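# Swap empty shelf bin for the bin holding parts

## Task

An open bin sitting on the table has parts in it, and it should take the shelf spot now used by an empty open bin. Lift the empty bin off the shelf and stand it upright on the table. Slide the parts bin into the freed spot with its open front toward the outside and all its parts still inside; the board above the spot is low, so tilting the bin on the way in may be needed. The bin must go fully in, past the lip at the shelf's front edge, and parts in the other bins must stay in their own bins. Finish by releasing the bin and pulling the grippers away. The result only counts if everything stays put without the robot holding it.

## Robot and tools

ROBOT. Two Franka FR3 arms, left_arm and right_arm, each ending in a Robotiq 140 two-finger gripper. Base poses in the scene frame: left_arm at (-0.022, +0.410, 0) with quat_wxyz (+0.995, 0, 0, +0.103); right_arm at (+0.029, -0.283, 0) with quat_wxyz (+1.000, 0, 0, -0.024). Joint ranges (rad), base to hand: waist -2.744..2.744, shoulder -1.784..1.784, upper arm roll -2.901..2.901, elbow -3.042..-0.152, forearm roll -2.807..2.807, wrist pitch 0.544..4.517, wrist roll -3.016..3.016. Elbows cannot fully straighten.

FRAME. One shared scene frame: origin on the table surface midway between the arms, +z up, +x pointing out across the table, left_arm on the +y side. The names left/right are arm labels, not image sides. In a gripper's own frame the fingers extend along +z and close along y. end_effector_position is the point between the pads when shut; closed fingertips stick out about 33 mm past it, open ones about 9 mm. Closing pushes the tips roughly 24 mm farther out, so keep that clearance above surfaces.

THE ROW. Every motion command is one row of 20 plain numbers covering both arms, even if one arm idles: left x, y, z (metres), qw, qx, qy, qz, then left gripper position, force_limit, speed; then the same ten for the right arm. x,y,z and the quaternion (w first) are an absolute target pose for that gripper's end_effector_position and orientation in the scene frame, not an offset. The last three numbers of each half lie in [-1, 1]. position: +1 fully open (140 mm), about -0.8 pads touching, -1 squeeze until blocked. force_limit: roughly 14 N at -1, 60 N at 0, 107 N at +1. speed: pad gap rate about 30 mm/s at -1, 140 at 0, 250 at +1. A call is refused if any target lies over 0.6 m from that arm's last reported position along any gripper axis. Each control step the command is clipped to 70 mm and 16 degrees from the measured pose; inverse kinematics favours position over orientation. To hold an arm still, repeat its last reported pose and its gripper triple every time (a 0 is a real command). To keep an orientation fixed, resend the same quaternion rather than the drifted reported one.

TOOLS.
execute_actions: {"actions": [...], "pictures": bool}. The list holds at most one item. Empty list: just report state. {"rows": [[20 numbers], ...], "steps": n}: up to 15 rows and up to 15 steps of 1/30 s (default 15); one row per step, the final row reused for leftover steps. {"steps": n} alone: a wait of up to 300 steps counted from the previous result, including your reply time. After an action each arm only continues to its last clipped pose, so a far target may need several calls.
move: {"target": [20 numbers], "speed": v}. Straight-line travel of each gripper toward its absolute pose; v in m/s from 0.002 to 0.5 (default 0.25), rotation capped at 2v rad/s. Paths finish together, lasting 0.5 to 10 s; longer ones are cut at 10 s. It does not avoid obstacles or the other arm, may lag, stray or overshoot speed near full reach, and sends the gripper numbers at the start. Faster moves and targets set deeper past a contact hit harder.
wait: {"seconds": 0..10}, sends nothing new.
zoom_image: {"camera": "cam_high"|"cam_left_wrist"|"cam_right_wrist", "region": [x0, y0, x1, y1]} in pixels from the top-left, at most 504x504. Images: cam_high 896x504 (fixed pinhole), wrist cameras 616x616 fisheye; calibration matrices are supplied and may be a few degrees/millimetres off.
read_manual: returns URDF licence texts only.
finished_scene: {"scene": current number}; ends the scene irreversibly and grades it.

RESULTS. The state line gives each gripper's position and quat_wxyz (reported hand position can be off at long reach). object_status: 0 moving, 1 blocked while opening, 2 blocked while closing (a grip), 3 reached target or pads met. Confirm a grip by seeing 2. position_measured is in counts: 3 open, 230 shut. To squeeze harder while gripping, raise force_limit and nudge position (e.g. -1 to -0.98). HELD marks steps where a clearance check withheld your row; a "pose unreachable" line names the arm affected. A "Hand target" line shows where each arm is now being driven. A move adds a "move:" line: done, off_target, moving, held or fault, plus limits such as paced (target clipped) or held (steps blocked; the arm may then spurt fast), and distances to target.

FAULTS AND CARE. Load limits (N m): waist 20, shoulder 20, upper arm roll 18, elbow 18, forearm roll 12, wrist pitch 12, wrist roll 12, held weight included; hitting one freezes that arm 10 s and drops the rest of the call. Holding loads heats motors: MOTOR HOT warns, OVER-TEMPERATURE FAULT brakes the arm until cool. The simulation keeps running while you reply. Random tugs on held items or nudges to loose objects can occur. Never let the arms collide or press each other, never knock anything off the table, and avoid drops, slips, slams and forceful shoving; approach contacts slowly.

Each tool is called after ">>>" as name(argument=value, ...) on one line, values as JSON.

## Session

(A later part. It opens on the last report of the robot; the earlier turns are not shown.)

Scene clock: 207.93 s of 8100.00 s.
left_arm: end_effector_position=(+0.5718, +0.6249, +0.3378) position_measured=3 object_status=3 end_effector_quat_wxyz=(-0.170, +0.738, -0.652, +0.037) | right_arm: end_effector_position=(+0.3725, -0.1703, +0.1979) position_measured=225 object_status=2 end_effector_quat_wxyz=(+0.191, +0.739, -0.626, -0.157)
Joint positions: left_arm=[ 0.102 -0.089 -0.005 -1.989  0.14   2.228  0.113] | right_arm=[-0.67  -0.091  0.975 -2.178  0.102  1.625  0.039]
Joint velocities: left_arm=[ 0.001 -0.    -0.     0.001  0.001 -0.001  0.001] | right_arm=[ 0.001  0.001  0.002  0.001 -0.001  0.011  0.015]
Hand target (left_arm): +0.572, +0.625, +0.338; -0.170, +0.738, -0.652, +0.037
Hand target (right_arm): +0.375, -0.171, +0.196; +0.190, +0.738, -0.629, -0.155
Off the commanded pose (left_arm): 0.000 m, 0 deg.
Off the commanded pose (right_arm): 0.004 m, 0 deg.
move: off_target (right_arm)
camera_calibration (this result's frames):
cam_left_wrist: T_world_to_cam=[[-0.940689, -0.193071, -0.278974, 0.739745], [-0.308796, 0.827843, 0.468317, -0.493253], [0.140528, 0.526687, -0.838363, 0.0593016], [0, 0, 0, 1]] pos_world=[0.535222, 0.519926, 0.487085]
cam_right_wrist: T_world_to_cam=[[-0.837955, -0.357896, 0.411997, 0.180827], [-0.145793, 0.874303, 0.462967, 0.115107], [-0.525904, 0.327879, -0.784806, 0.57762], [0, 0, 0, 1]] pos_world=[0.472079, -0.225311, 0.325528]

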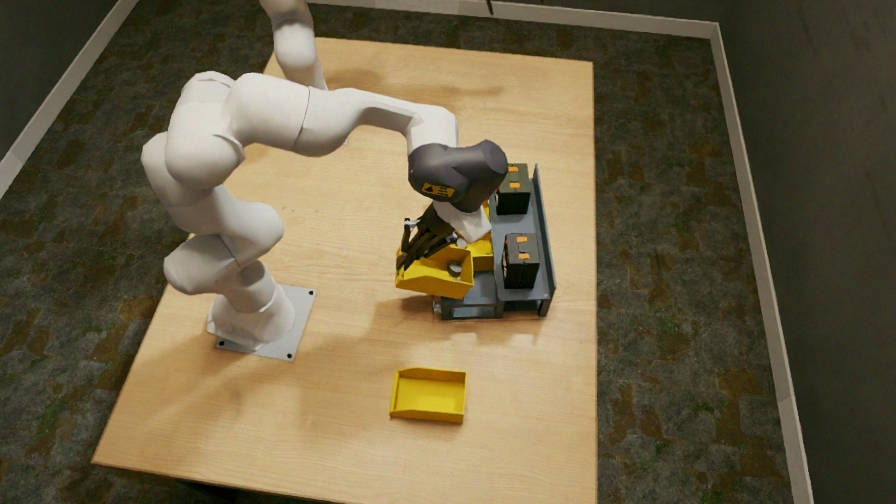

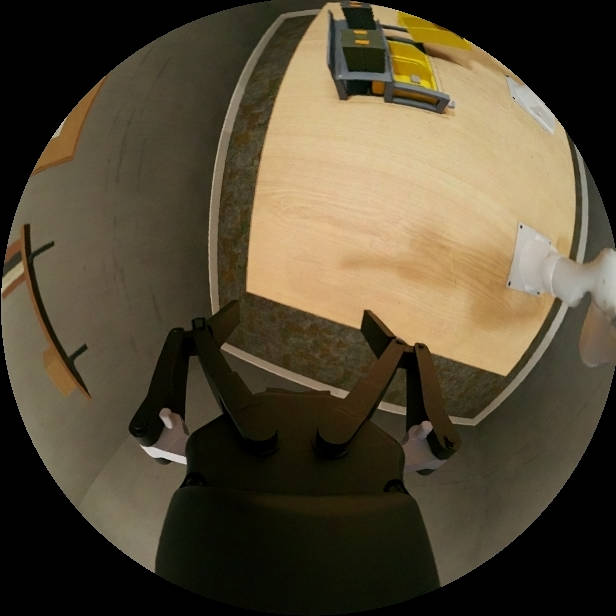

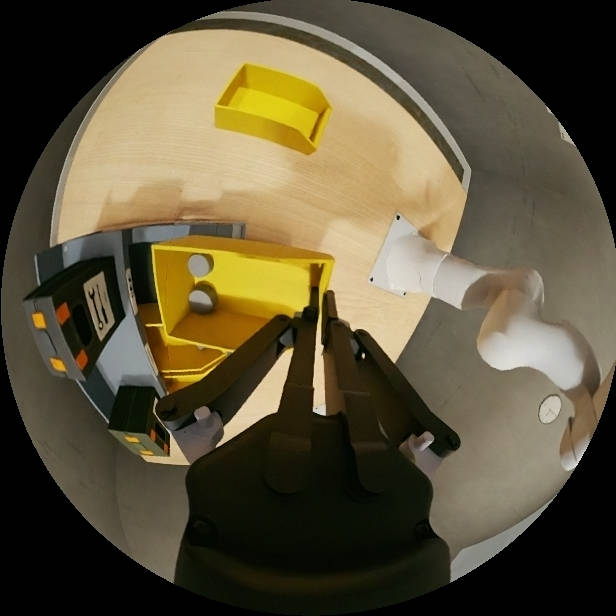

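>>> move(target=[0.5718,0.6249,0.3378,-0.17,0.738,-0.652,0.037,1,0,0,0.375,-0.158,0.215,0.21,0.733,-0.623,-0.172,-1,1,-0.8], speed=0.03)

>>> move(target=[0.5718,0.6249,0.3378,-0.17,0.738,-0.652,0.037,1,0,0,0.375,-0.158,0.19,0.21,0.733,-0.623,-0.172,-1,1,-0.8], speed=0.02)

>>> zoom_image(camera="cam_high", region=[360,160,580,340])

Scene clock: 210.73 s of 8100.00 s.
left_arm: end_effector_position=(+0.5718, +0.6249, +0.3378) position_measured=3 object_status=3 end_effector_quat_wxyz=(-0.170, +0.738, -0.652, +0.037) | right_arm: end_effector_position=(+0.3754, -0.1581, +0.2144) position_measured=225 object_status=2 end_effector_quat_wxyz=(+0.207, +0.736, -0.621, -0.173)
Joint positions: left_arm=[ 0.102 -0.089 -0.005 -1.989  0.14   2.228  0.113] | right_arm=[-0.663 -0.005  1.002 -2.088  0.064  1.542  0.103]
Joint velocities: left_arm=[-0.    -0.    -0.    -0.001 -0.002 -0.001  0.001] | right_arm=[ 0.     0.004  0.002  0.003 -0.005 -0.014  0.024]
Hand target (left_arm): +0.572, +0.625, +0.338; -0.170, +0.738, -0.652, +0.037
Hand target (right_arm): +0.375, -0.158, +0.216; +0.210, +0.734, -0.623, -0.171
Off the commanded pose (left_arm): 0.000 m, 0 deg.
Off the commanded pose (right_arm): 0.001 m, 1 deg.
move: done
camera_calibration (this result's frames):
cam_left_wrist: T_world_to_cam=[[-0.940689, -0.193071, -0.278974, 0.739745], [-0.308796, 0.827843, 0.468317, -0.493253], [0.140528, 0.526687, -0.838363, 0.0593016], [0, 0, 0, 1]] pos_world=[0.535222, 0.519926, 0.487085]
cam_right_wrist: T_world_to_cam=[[-0.816908, -0.359268, 0.451206, 0.164318], [-0.126849, 0.875059, 0.467098, 0.0892951], [-0.562646, 0.324341, -0.760416, 0.596131], [0, 0, 0, 1]] pos_world=[0.48097, -0.212454, 0.337457]

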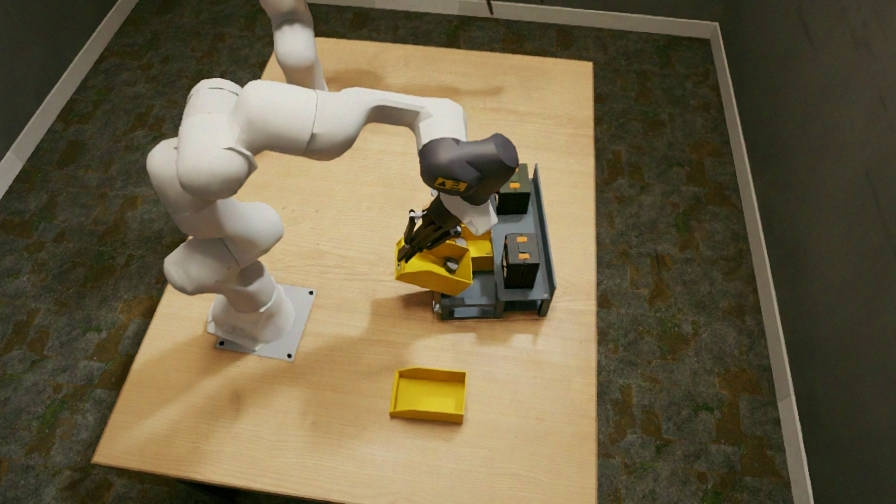

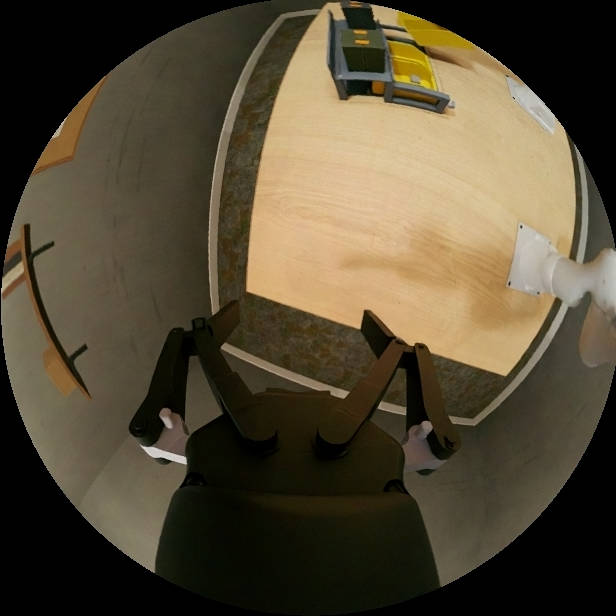

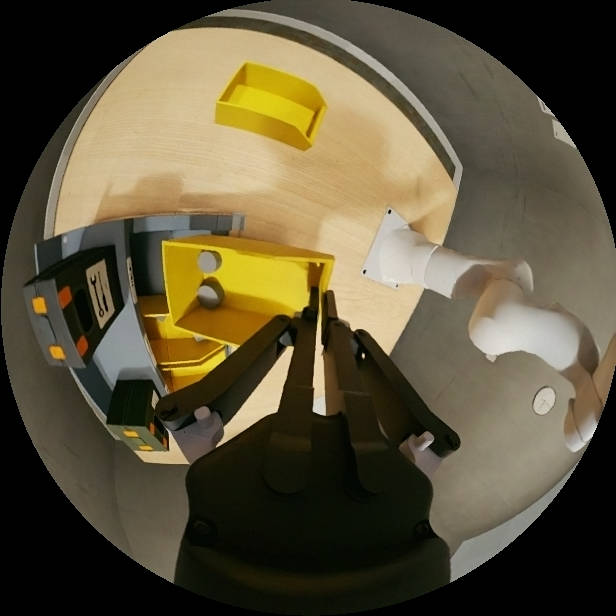

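Scene clock: 212.20 s of 8100.00 s.
left_arm: end_effector_position=(+0.5718, +0.6249, +0.3378) position_measured=3 object_status=3 end_effector_quat_wxyz=(-0.170, +0.738, -0.652, +0.037) | right_arm: end_effector_position=(+0.3731, -0.1592, +0.1910) position_measured=225 object_status=2 end_effector_quat_wxyz=(+0.211, +0.734, -0.621, -0.176)
Joint positions: left_arm=[ 0.102 -0.089 -0.005 -1.989  0.14   2.228  0.113] | right_arm=[-0.656  0.042  1.005 -2.123  0.036  1.594  0.133]
Joint velocities: left_arm=[ 0.001  0.    -0.    -0.001  0.    -0.001  0.   ] | right_arm=[ 0.002  0.001  0.001 -0.    -0.004  0.011  0.016]
Hand target (left_arm): +0.572, +0.625, +0.338; -0.170, +0.738, -0.652, +0.037
Hand target (right_arm): +0.375, -0.158, +0.190; +0.210, +0.734, -0.623, -0.172
Off the commanded pose (left_arm): 0.000 m, 0 deg.
Off the commanded pose (right_arm): 0.002 m, 0 deg.
move: done
camera_calibration (this result's frames):
cam_left_wrist: T_world_to_cam=[[-0.94069, -0.193071, -0.278974, 0.739745], [-0.308796, 0.827843, 0.468317, -0.493253], [0.140528, 0.526687, -0.838363, 0.0593017], [0, 0, 0, 1]] pos_world=[0.535222, 0.519926, 0.487085]
cam_right_wrist: T_world_to_cam=[[-0.814198, -0.354631, 0.459694, 0.170716], [-0.119685, 0.877289, 0.464801, 0.0990768], [-0.568117, 0.323422, -0.756731, 0.578538], [0, 0, 0, 1]] pos_world=[0.479531, -0.21349, 0.313269]

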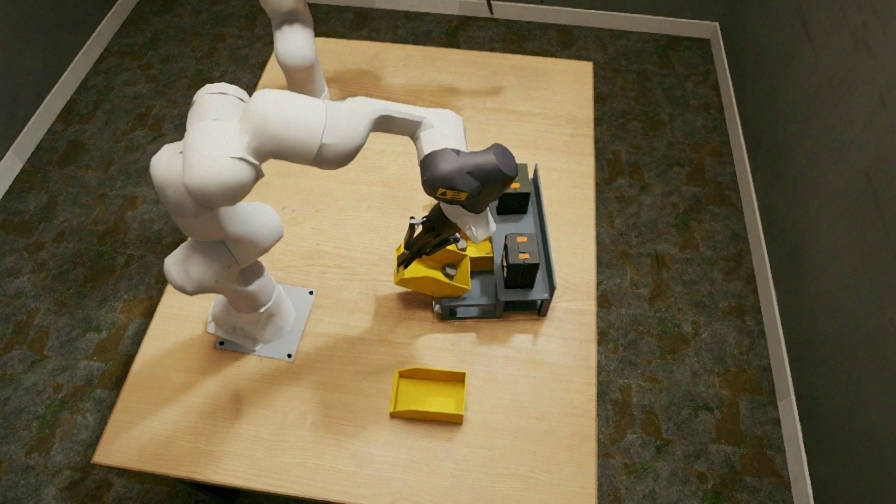

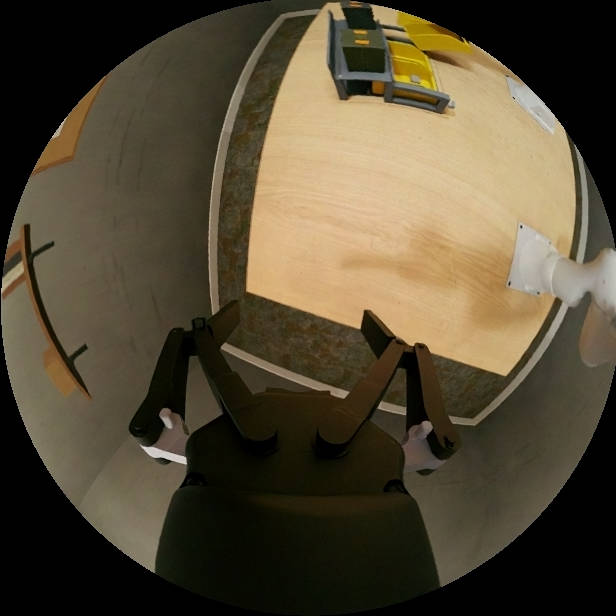

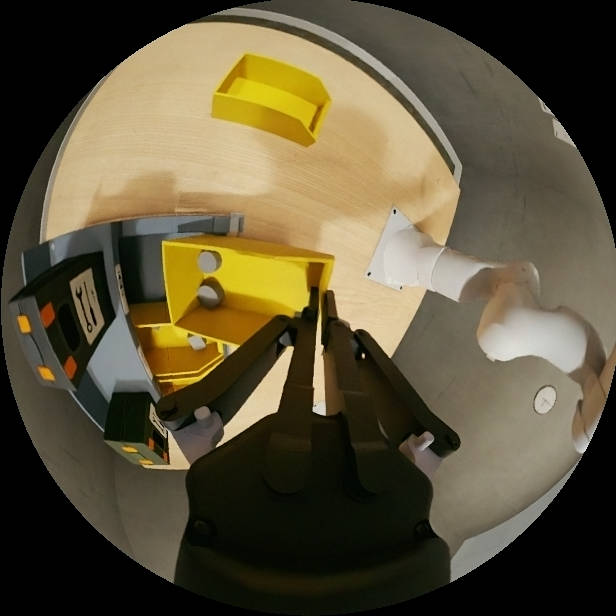

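Region (360, 160, 580, 340) of cam_high's 896x504 image, scaled by 2.291, with more detail than that image has; it fills the top 412 rows of this view, and the rest is white.

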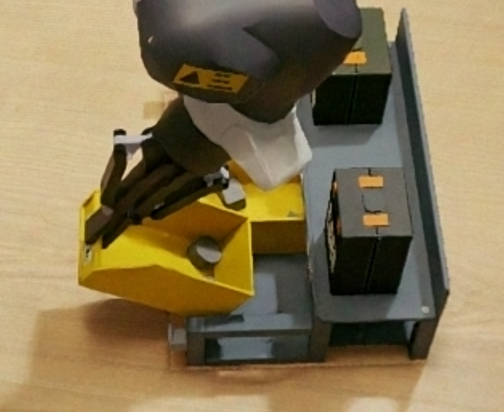

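>>> move(target=[0.5718,0.6249,0.3378,-0.17,0.738,-0.652,0.037,1,0,0,0.39,-0.156,0.165,0.19,0.737,-0.629,-0.155,-1,1,-0.8], speed=0.02)

>>> zoom_image(camera="cam_high", region=[360,160,580,340])

Scene clock: 214.67 s of 8100.00 s.
left_arm: end_effector_position=(+0.5718, +0.6249, +0.3378) position_measured=3 object_status=3 end_effector_quat_wxyz=(-0.170, +0.738, -0.652, +0.037) | right_arm: end_effector_position=(+0.3877, -0.1568, +0.1653) position_measured=225 object_status=2 end_effector_quat_wxyz=(+0.192, +0.737, -0.628, -0.158)
Joint positions: left_arm=[ 0.102 -0.089 -0.005 -1.989  0.14   2.228  0.113] | right_arm=[-0.651  0.075  1.005 -2.158  0.006  1.701  0.158]
Joint velocities: left_arm=[ 0.     0.001  0.001  0.    -0.001 -0.001  0.001] | right_arm=[-0.002  0.001  0.002  0.    -0.003  0.012  0.006]
Hand target (left_arm): +0.572, +0.625, +0.338; -0.170, +0.738, -0.652, +0.037
Hand target (right_arm): +0.390, -0.156, +0.165; +0.190, +0.737, -0.629, -0.155
Off the commanded pose (left_arm): 0.000 m, 0 deg.
Off the commanded pose (right_arm): 0.002 m, 0 deg.
move: done
camera_calibration (this result's frames):
cam_left_wrist: T_world_to_cam=[[-0.940689, -0.193071, -0.278974, 0.739745], [-0.308796, 0.827843, 0.468317, -0.493253], [0.140528, 0.526687, -0.838363, 0.0593016], [0, 0, 0, 1]] pos_world=[0.535222, 0.519926, 0.487085]
cam_right_wrist: T_world_to_cam=[[-0.839182, -0.353177, 0.41357, 0.212759], [-0.140274, 0.875278, 0.46283, 0.118611], [-0.52545, 0.330385, -0.784059, 0.555717], [0, 0, 0, 1]] pos_world=[0.487183, -0.212277, 0.292827]

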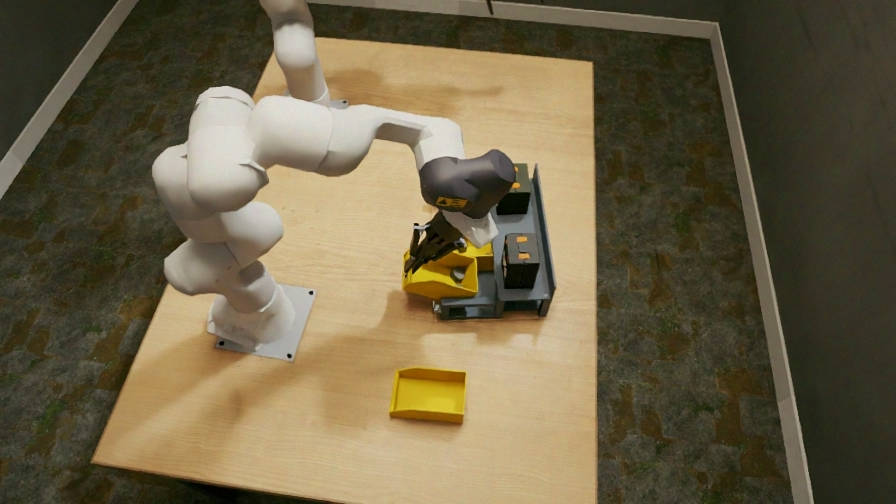

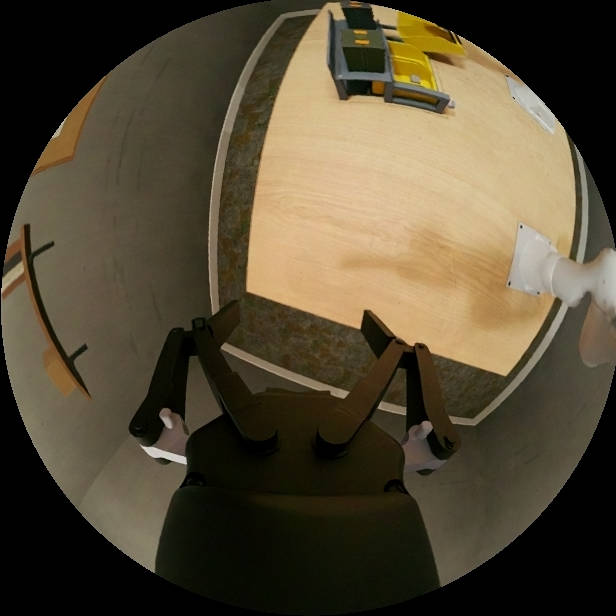

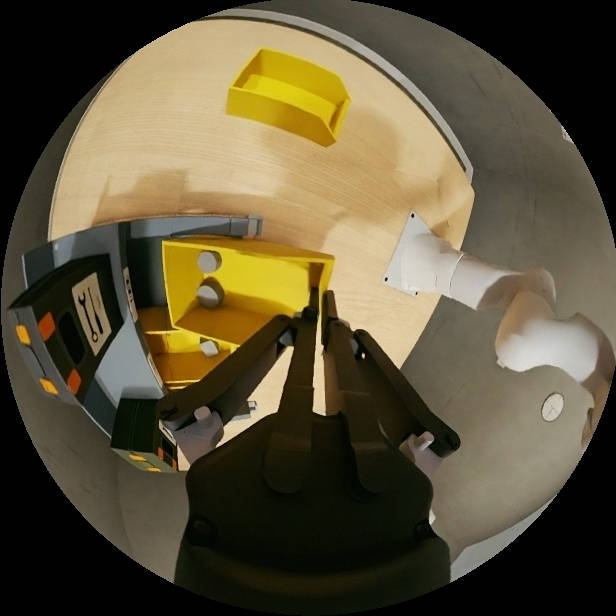

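Region (360, 160, 580, 340) of cam_high's 896x504 image, scaled by 2.291, with more detail than that image has; it fills the top 412 rows of this view, and the rest is white.

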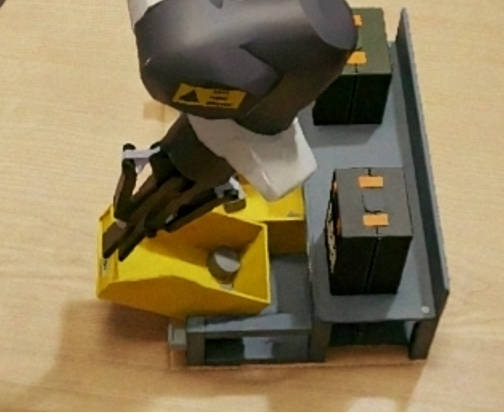

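>>> move(target=[0.5718,0.6249,0.3378,-0.17,0.738,-0.652,0.037,1,0,0,0.425,-0.150,0.135,0.168,0.742,-0.634,-0.137,-1,1,-0.8], speed=0.025)

>>> move(target=[0.5718,0.6249,0.3378,-0.17,0.738,-0.652,0.037,1,0,0,0.462,-0.144,0.105,0.101,0.753,-0.643,-0.082,-1,1,-0.8], speed=0.025)

>>> zoom_image(camera="cam_high", region=[360,160,580,340])

Scene clock: 217.80 s of 8100.00 s.
left_arm: end_effector_position=(+0.5718, +0.6249, +0.3378) position_measured=3 object_status=3 end_effector_quat_wxyz=(-0.170, +0.738, -0.652, +0.037) | right_arm: end_effector_position=(+0.4212, -0.1499, +0.1353) position_measured=225 object_status=2 end_effector_quat_wxyz=(+0.170, +0.744, -0.631, -0.140)
Joint positions: left_arm=[ 0.102 -0.089 -0.005 -1.989  0.14   2.228  0.113] | right_arm=[-0.606  0.208  0.978 -2.128 -0.1    1.802  0.233]
Joint velocities: left_arm=[ 0.001 -0.001 -0.     0.    -0.     0.    -0.001] | right_arm=[ 0.004  0.001 -0.002  0.002 -0.006  0.008  0.013]
Hand target (left_arm): +0.572, +0.625, +0.338; -0.170, +0.738, -0.652, +0.037
Hand target (right_arm): +0.425, -0.149, +0.136; +0.167, +0.743, -0.634, -0.136
Off the commanded pose (left_arm): 0.000 m, 0 deg.
Off the commanded pose (right_arm): 0.004 m, 1 deg.
move: off_target (right_arm)
camera_calibration (this result's frames):
cam_left_wrist: T_world_to_cam=[[-0.940689, -0.193071, -0.278974, 0.739745], [-0.308796, 0.827843, 0.468317, -0.493253], [0.140528, 0.526687, -0.838363, 0.0593017], [0, 0, 0, 1]] pos_world=[0.535222, 0.519926, 0.487085]
cam_right_wrist: T_world_to_cam=[[-0.859463, -0.360866, 0.362076, 0.270071], [-0.169752, 0.869568, 0.46372, 0.142642], [-0.48219, 0.337087, -0.808619, 0.533635], [0, 0, 0, 1]] pos_world=[0.513643, -0.206459, 0.267575]

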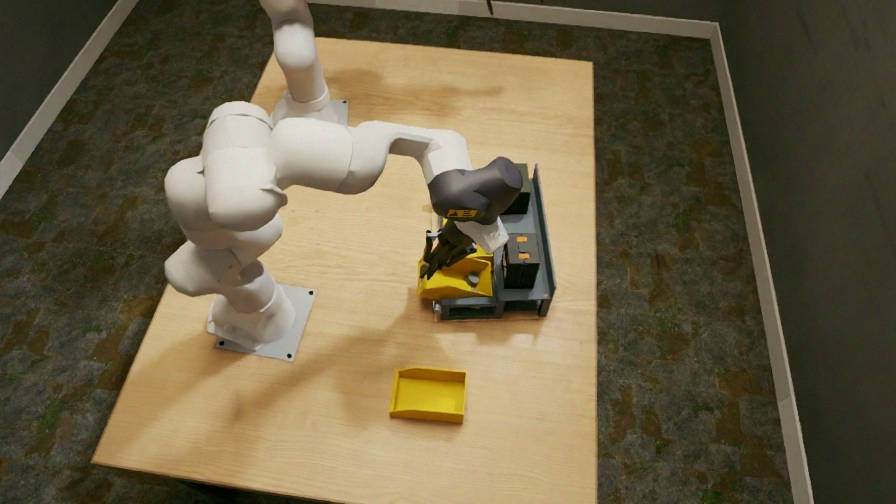

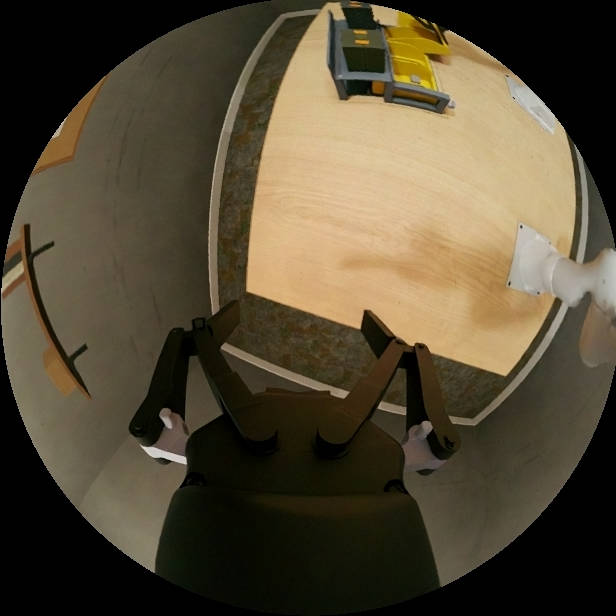

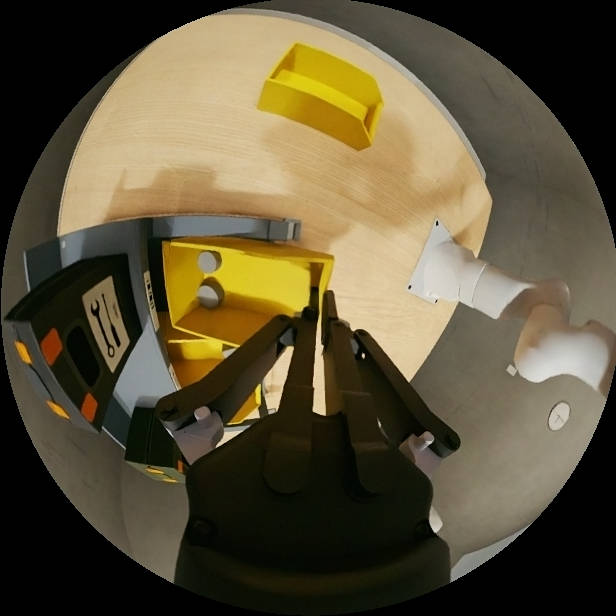

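Scene clock: 221.77 s of 8100.00 s.
left_arm: end_effector_position=(+0.5718, +0.6249, +0.3378) position_measured=3 object_status=3 end_effector_quat_wxyz=(-0.170, +0.738, -0.652, +0.037) | right_arm: end_effector_position=(+0.4585, -0.1427, +0.1033) position_measured=225 object_status=2 end_effector_quat_wxyz=(+0.104, +0.755, -0.642, -0.086)
Joint positions: left_arm=[ 0.102 -0.089 -0.005 -1.989  0.14   2.228  0.113] | right_arm=[-0.606  0.189  0.967 -2.22  -0.129  2.054  0.24 ]
Joint velocities: left_arm=[-0.001 -0.001 -0.001 -0.     0.     0.    -0.001] | right_arm=[-0.001 -0.    -0.002 -0.001 -0.003  0.014  0.004]
Hand target (left_arm): +0.572, +0.625, +0.338; -0.170, +0.738, -0.652, +0.037
Hand target (right_arm): +0.462, -0.143, +0.104; +0.102, +0.754, -0.644, -0.082
Off the commanded pose (left_arm): 0.000 m, 0 deg.
Off the commanded pose (right_arm): 0.004 m, 1 deg.
move: off_target (right_arm)
camera_calibration (this result's frames):
cam_left_wrist: T_world_to_cam=[[-0.940689, -0.193071, -0.278974, 0.739745], [-0.308796, 0.827843, 0.468317, -0.493253], [0.140528, 0.526687, -0.838363, 0.0593016], [0, 0, 0, 1]] pos_world=[0.535222, 0.519926, 0.487085]
cam_right_wrist: T_world_to_cam=[[-0.908413, -0.367479, 0.199364, 0.354652], [-0.246419, 0.855857, 0.454738, 0.191698], [-0.337734, 0.363963, -0.868025, 0.467005], [0, 0, 0, 1]] pos_world=[0.527132, -0.203711, 0.247494]

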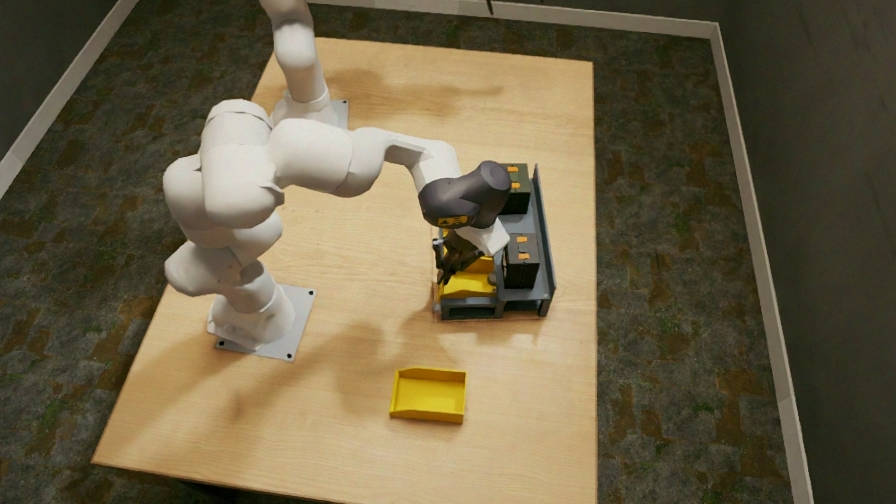

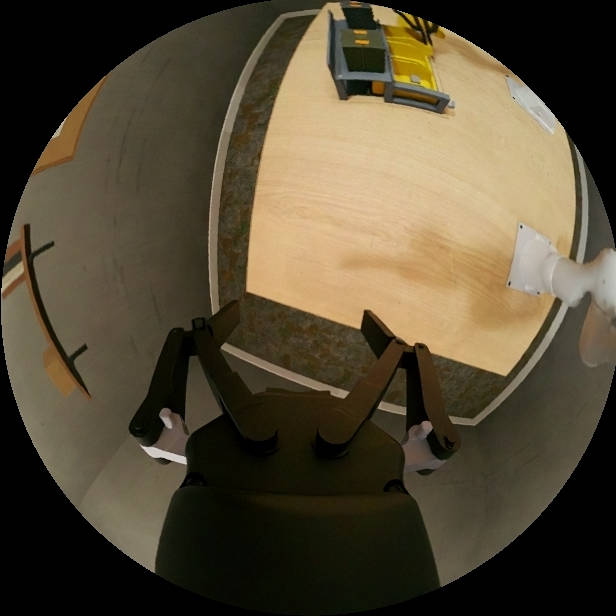

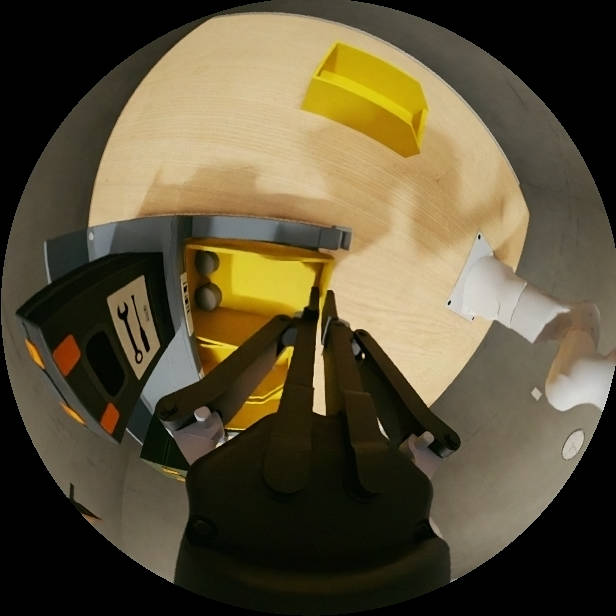

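Region (360, 160, 580, 340) of cam_high's 896x504 image, scaled by 2.291, with more detail than that image has; it fills the top 412 rows of this view, and the rest is white.

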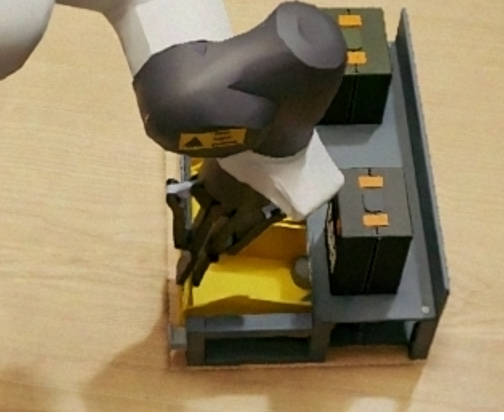

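>>> move(target=[0.5718,0.6249,0.3378,-0.17,0.738,-0.652,0.037,1,0,0,0.472,-0.143,0.064,0.02,0.759,-0.649,-0.017,-1,1,-0.8], speed=0.02)

>>> move(target=[0.5718,0.6249,0.3378,-0.17,0.738,-0.652,0.037,1,0,0,0.472,-0.143,0.064,0.02,0.759,-0.649,-0.017,-0.5,0.6,-0.5])

>>> move(target=[0.5718,0.6249,0.3378,-0.17,0.738,-0.652,0.037,1,0,0,0.46,-0.145,0.17,0.05,0.758,-0.648,-0.04,-0.5,0.6,-0.5], speed=0.1)

>>> move(target=[0.5718,0.6249,0.3378,-0.17,0.738,-0.652,0.037,1,0,0,0.3,-0.3,0.33,0.05,0.758,-0.648,-0.04,-0.5,0.6,-0.5])

>>> zoom_image(camera="cam_high", region=[400,160,580,340])

Scene clock: 228.73 s of 8100.00 s.
left_arm: end_effector_position=(+0.5718, +0.6249, +0.3378) position_measured=3 object_status=3 end_effector_quat_wxyz=(-0.170, +0.738, -0.652, +0.037) | right_arm: end_effector_position=(+0.4716, -0.1425, +0.0637) position_measured=225 object_status=2 end_effector_quat_wxyz=(+0.023, +0.760, -0.649, -0.017)
Joint positions: left_arm=[ 0.102 -0.089 -0.005 -1.989  0.14   2.228  0.113] | right_arm=[-0.622  0.089  0.968 -2.447 -0.106  2.437  0.222]
Joint velocities: left_arm=[ 0.001  0.001 -0.     0.001  0.001  0.001 -0.001] | right_arm=[ 0.    -0.    -0.003 -0.004 -0.001  0.02  -0.   ]
Hand target (left_arm): +0.572, +0.625, +0.338; -0.170, +0.738, -0.652, +0.037
Hand target (right_arm): +0.472, -0.144, +0.062; +0.021, +0.759, -0.651, -0.016
Off the commanded pose (left_arm): 0.000 m, 0 deg.
Off the commanded pose (right_arm): 0.001 m, 0 deg.
move: done
camera_calibration (this result's frames):
cam_left_wrist: T_world_to_cam=[[-0.940689, -0.193071, -0.278974, 0.739745], [-0.308796, 0.827843, 0.468317, -0.493253], [0.140528, 0.526687, -0.838363, 0.0593016], [0, 0, 0, 1]] pos_world=[0.535222, 0.519926, 0.487085]
cam_right_wrist: T_world_to_cam=[[-0.929812, -0.367949, -0.00792352, 0.397737], [-0.336705, 0.841773, 0.421957, 0.255358], [-0.148589, 0.395009, -0.906581, 0.354651], [0, 0, 0, 1]] pos_world=[0.508498, -0.208697, 0.216922]

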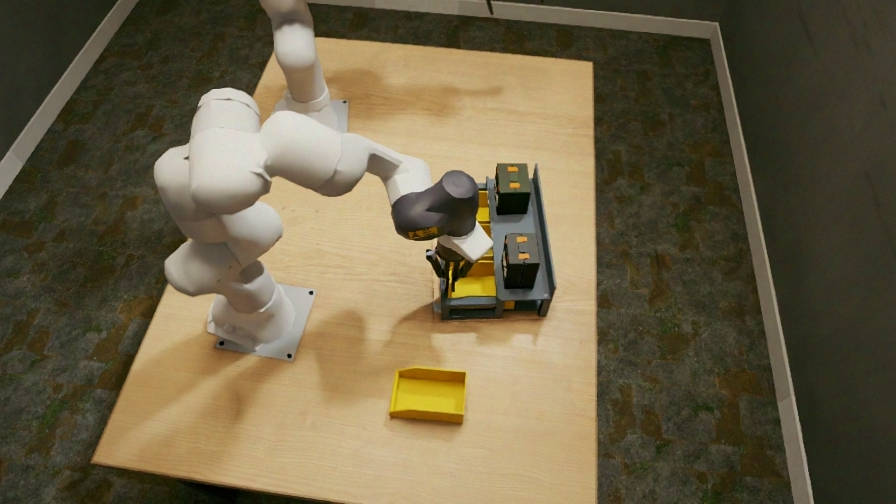

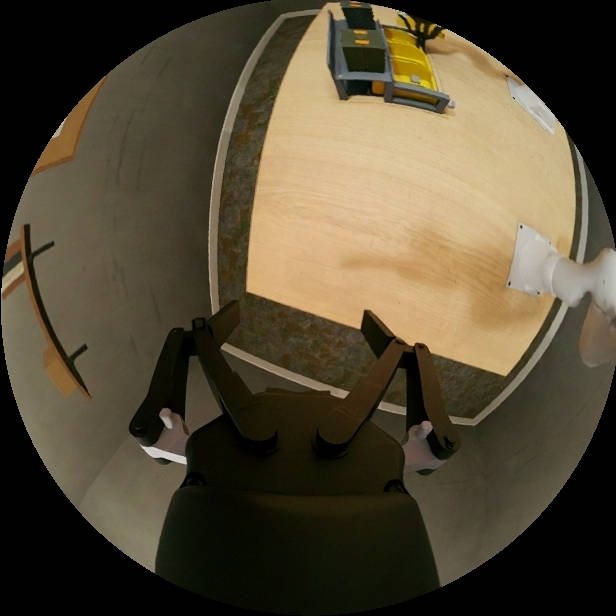

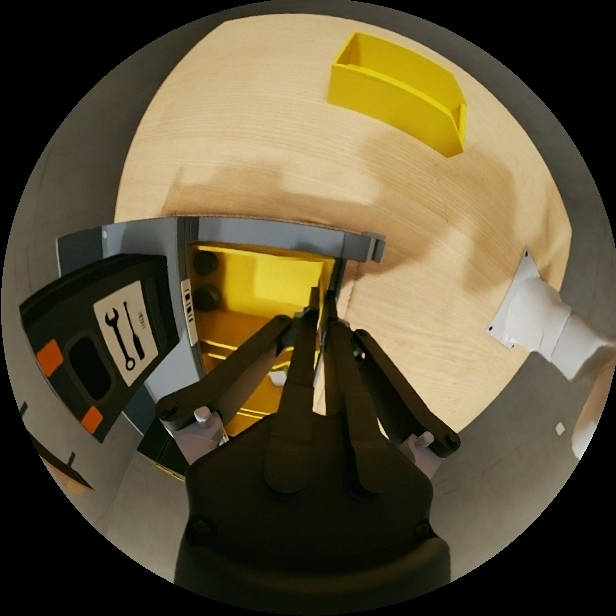

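Scene clock: 229.43 s of 8100.00 s.
left_arm: end_effector_position=(+0.5718, +0.6249, +0.3378) position_measured=3 object_status=3 end_effector_quat_wxyz=(-0.170, +0.738, -0.652, +0.037) | right_arm: end_effector_position=(+0.4710, -0.1427, +0.0635) position_measured=192 object_status=3 end_effector_quat_wxyz=(+0.022, +0.759, -0.650, -0.018)
Joint positions: left_arm=[ 0.102 -0.089 -0.005 -1.989  0.14   2.228  0.113] | right_arm=[-0.623  0.086  0.968 -2.451 -0.099  2.441  0.22 ]
Joint velocities: left_arm=[-0.    -0.    -0.001 -0.     0.001  0.001  0.001] | right_arm=[ 0.001 -0.001  0.    -0.     0.003  0.003 -0.006]
Hand target (left_arm): +0.572, +0.625, +0.338; -0.170, +0.738, -0.652, +0.037
Hand target (right_arm): +0.472, -0.143, +0.064; +0.020, +0.760, -0.650, -0.017
Off the commanded pose (left_arm): 0.000 m, 0 deg.
Off the commanded pose (right_arm): 0.001 m, 0 deg.
move: done
camera_calibration (this result's frames):
cam_left_wrist: T_world_to_cam=[[-0.94069, -0.193071, -0.278974, 0.739745], [-0.308796, 0.827843, 0.468317, -0.493253], [0.140528, 0.526687, -0.838363, 0.0593016], [0, 0, 0, 1]] pos_world=[0.535222, 0.519926, 0.487085]
cam_right_wrist: T_world_to_cam=[[-0.931039, -0.364802, -0.00924736, 0.398265], [-0.334146, 0.842066, 0.423404, 0.254186], [-0.146672, 0.397295, -0.905894, 0.353859], [0, 0, 0, 1]] pos_world=[0.507637, -0.20934, 0.216618]

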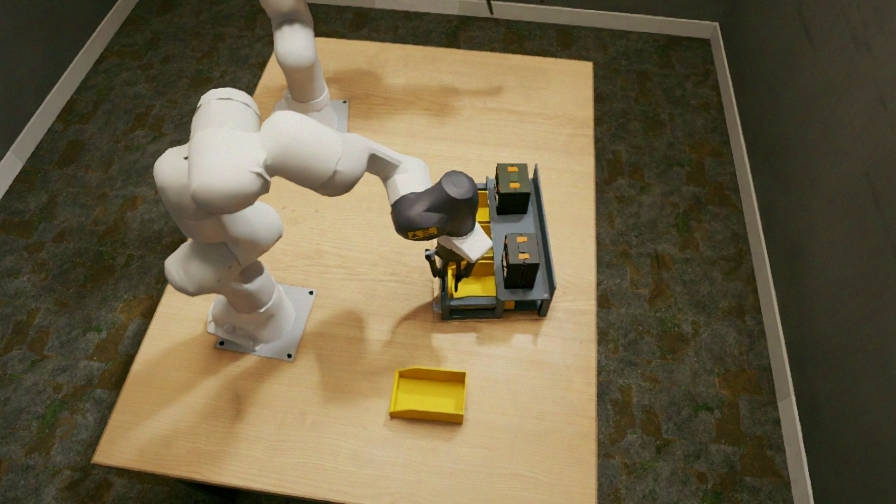

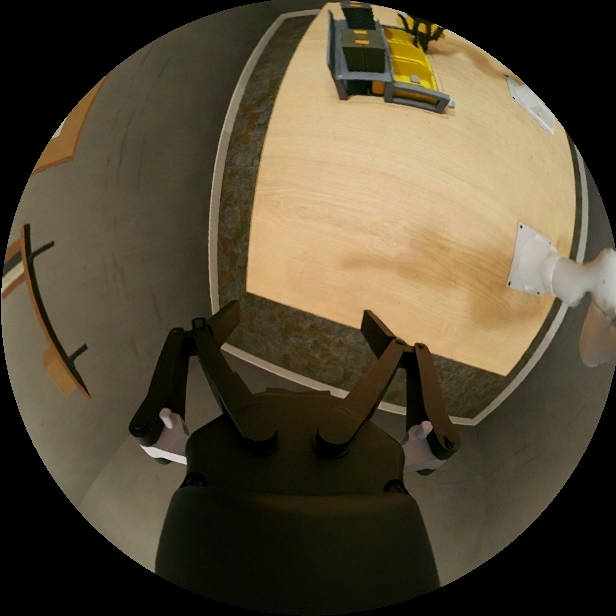

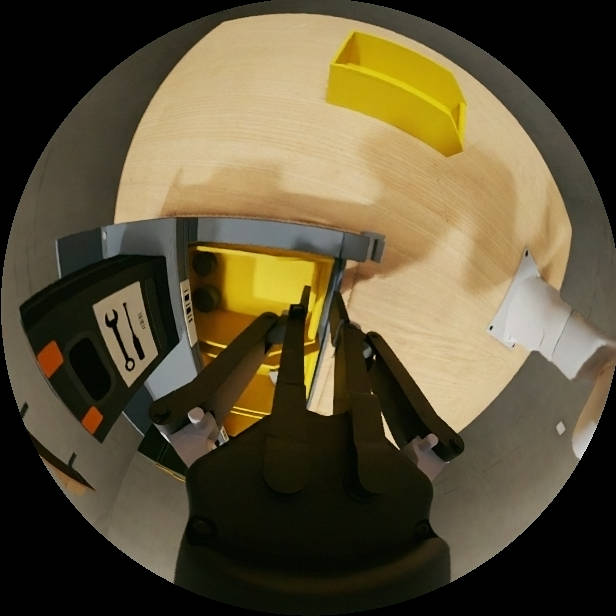

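Scene clock: 231.13 s of 8100.00 s.
left_arm: end_effector_position=(+0.5718, +0.6249, +0.3378) position_measured=3 object_status=3 end_effector_quat_wxyz=(-0.170, +0.738, -0.652, +0.037) | right_arm: end_effector_position=(+0.4613, -0.1449, +0.1674) position_measured=192 object_status=3 end_effector_quat_wxyz=(+0.050, +0.755, -0.652, -0.040)
Joint positions: left_arm=[ 0.102 -0.089 -0.005 -1.989  0.14   2.228  0.113] | right_arm=[-0.602 -0.178  0.927 -2.309  0.173  2.066  0.021]
Joint velocities: left_arm=[ 0.    -0.    -0.     0.003  0.    -0.001  0.001] | right_arm=[ 0.002 -0.001 -0.003 -0.     0.002 -0.011 -0.02 ]
Hand target (left_arm): +0.572, +0.625, +0.338; -0.170, +0.738, -0.652, +0.037
Hand target (right_arm): +0.460, -0.144, +0.168; +0.050, +0.758, -0.649, -0.042
Off the commanded pose (left_arm): 0.000 m, 0 deg.
Off the commanded pose (right_arm): 0.003 m, 1 deg.
move: done
camera_calibration (this result's frames):
cam_left_wrist: T_world_to_cam=[[-0.94069, -0.193071, -0.278974, 0.739745], [-0.308796, 0.827843, 0.468317, -0.493253], [0.140528, 0.526687, -0.838363, 0.0593016], [0, 0, 0, 1]] pos_world=[0.535222, 0.519926, 0.487085]
cam_right_wrist: T_world_to_cam=[[-0.932607, -0.355723, 0.0608801, 0.379656], [-0.296178, 0.85079, 0.434091, 0.190806], [-0.206212, 0.386804, -0.89881, 0.472197], [0, 0, 0, 1]] pos_world=[0.507955, -0.209931, 0.318475]

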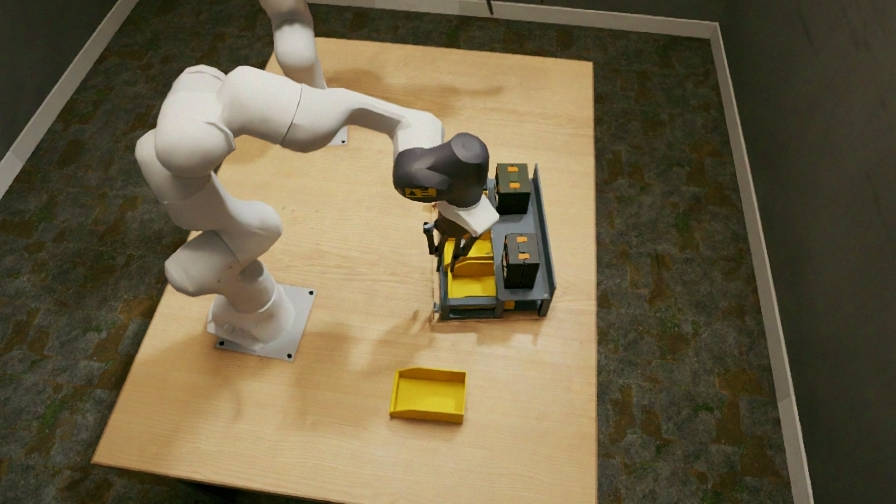

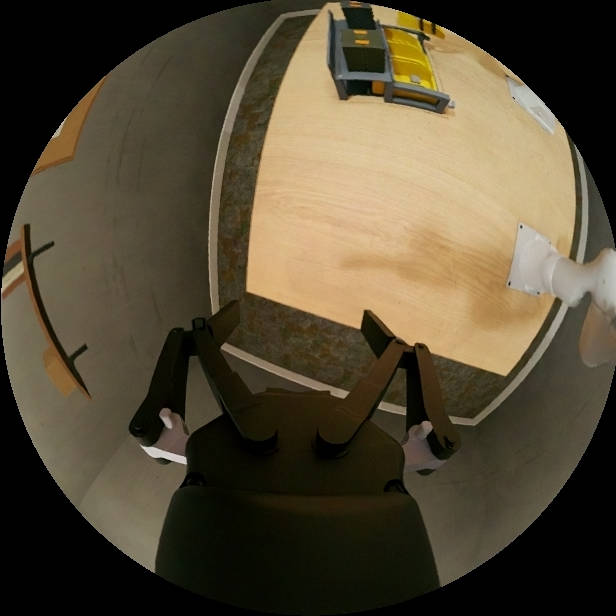

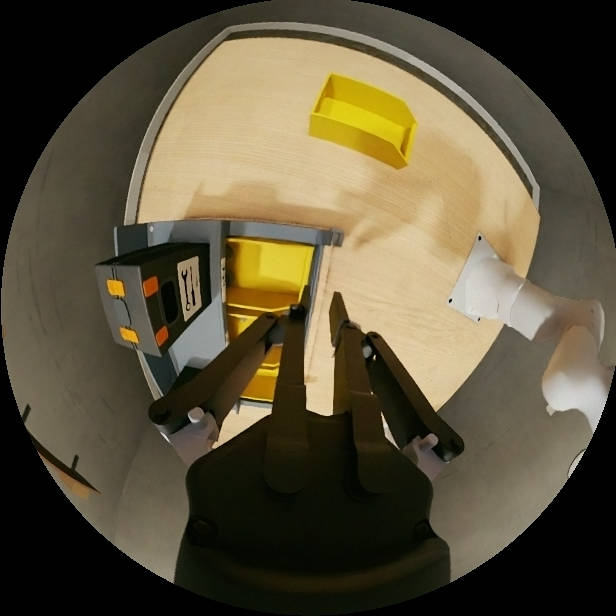

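Scene clock: 233.00 s of 8100.00 s.
left_arm: end_effector_position=(+0.5718, +0.6249, +0.3378) position_measured=3 object_status=3 end_effector_quat_wxyz=(-0.170, +0.738, -0.652, +0.037) | right_arm: end_effector_position=(+0.3080, -0.2988, +0.3294) position_measured=192 object_status=3 end_effector_quat_wxyz=(+0.045, +0.754, -0.654, -0.041)
Joint positions: left_arm=[ 0.102 -0.089 -0.005 -1.989  0.14   2.228  0.113] | right_arm=[-0.404 -0.813  0.29  -2.449  0.165  1.543 -0.408]
Joint velocities: left_arm=[-0.     0.001 -0.     0.001  0.     0.    -0.   ] | right_arm=[ 0.009 -0.    -0.006  0.    -0.007 -0.007 -0.019]
Hand target (left_arm): +0.572, +0.625, +0.338; -0.170, +0.738, -0.652, +0.037
Hand target (right_arm): +0.306, -0.299, +0.329; +0.047, +0.757, -0.650, -0.043
Off the commanded pose (left_arm): 0.000 m, 0 deg.
Off the commanded pose (right_arm): 0.008 m, 1 deg.
move: off_target (right_arm)
camera_calibration (this result's frames):
cam_left_wrist: T_world_to_cam=[[-0.94069, -0.193071, -0.278974, 0.739745], [-0.308796, 0.827843, 0.468317, -0.493253], [0.140529, 0.526687, -0.838363, 0.0593015], [0, 0, 0, 1]] pos_world=[0.535222, 0.519926, 0.487085]
cam_right_wrist: T_world_to_cam=[[-0.93459, -0.351775, 0.0528813, 0.176457], [-0.294639, 0.848789, 0.439028, 0.203293], [-0.199324, 0.39473, -0.896916, 0.645312], [0, 0, 0, 1]] pos_world=[0.353439, -0.365203, 0.480208]

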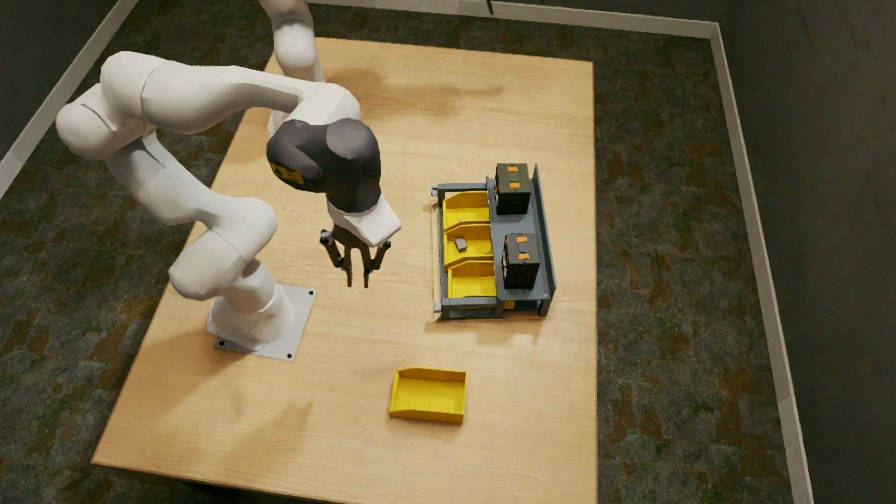

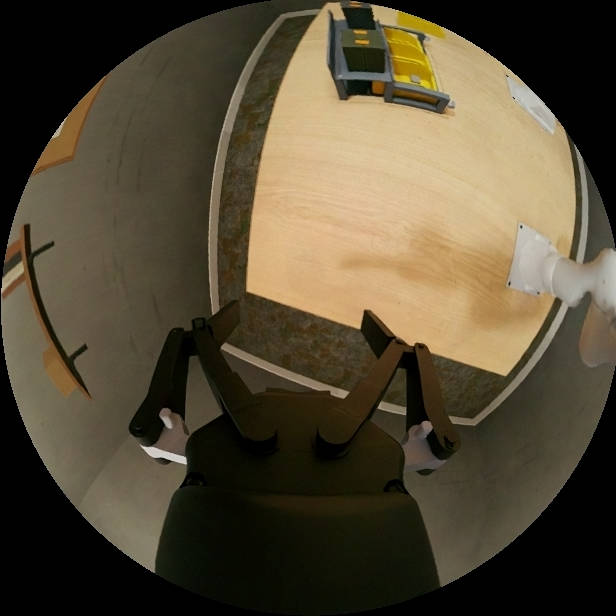

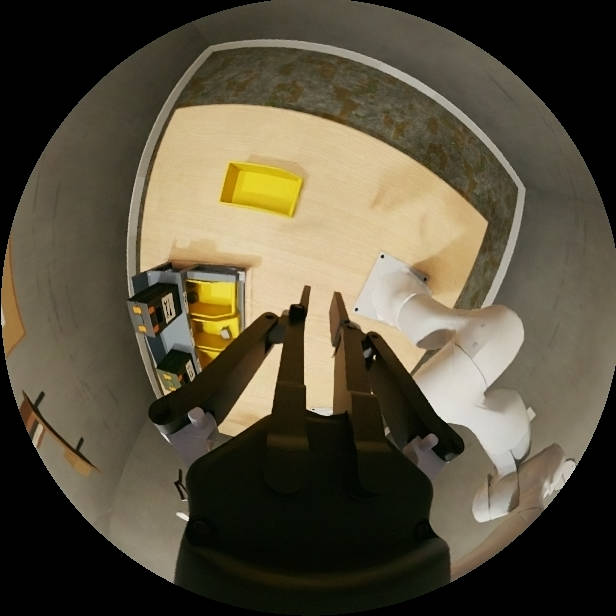

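Region (400, 160, 580, 340) of cam_high's 896x504 image, scaled by 2.800, with more detail than that image has.

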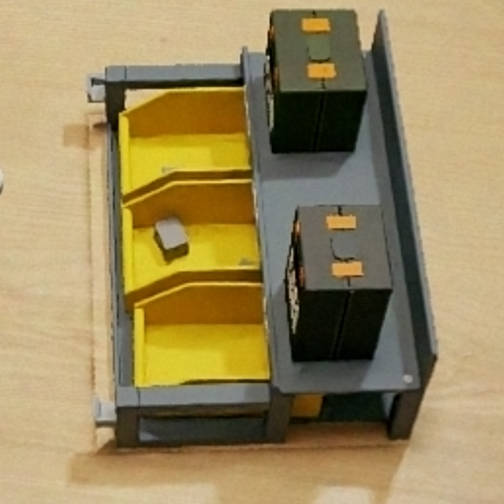

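>>> finished_scene(scene=1)

The scene is finished: the task was done.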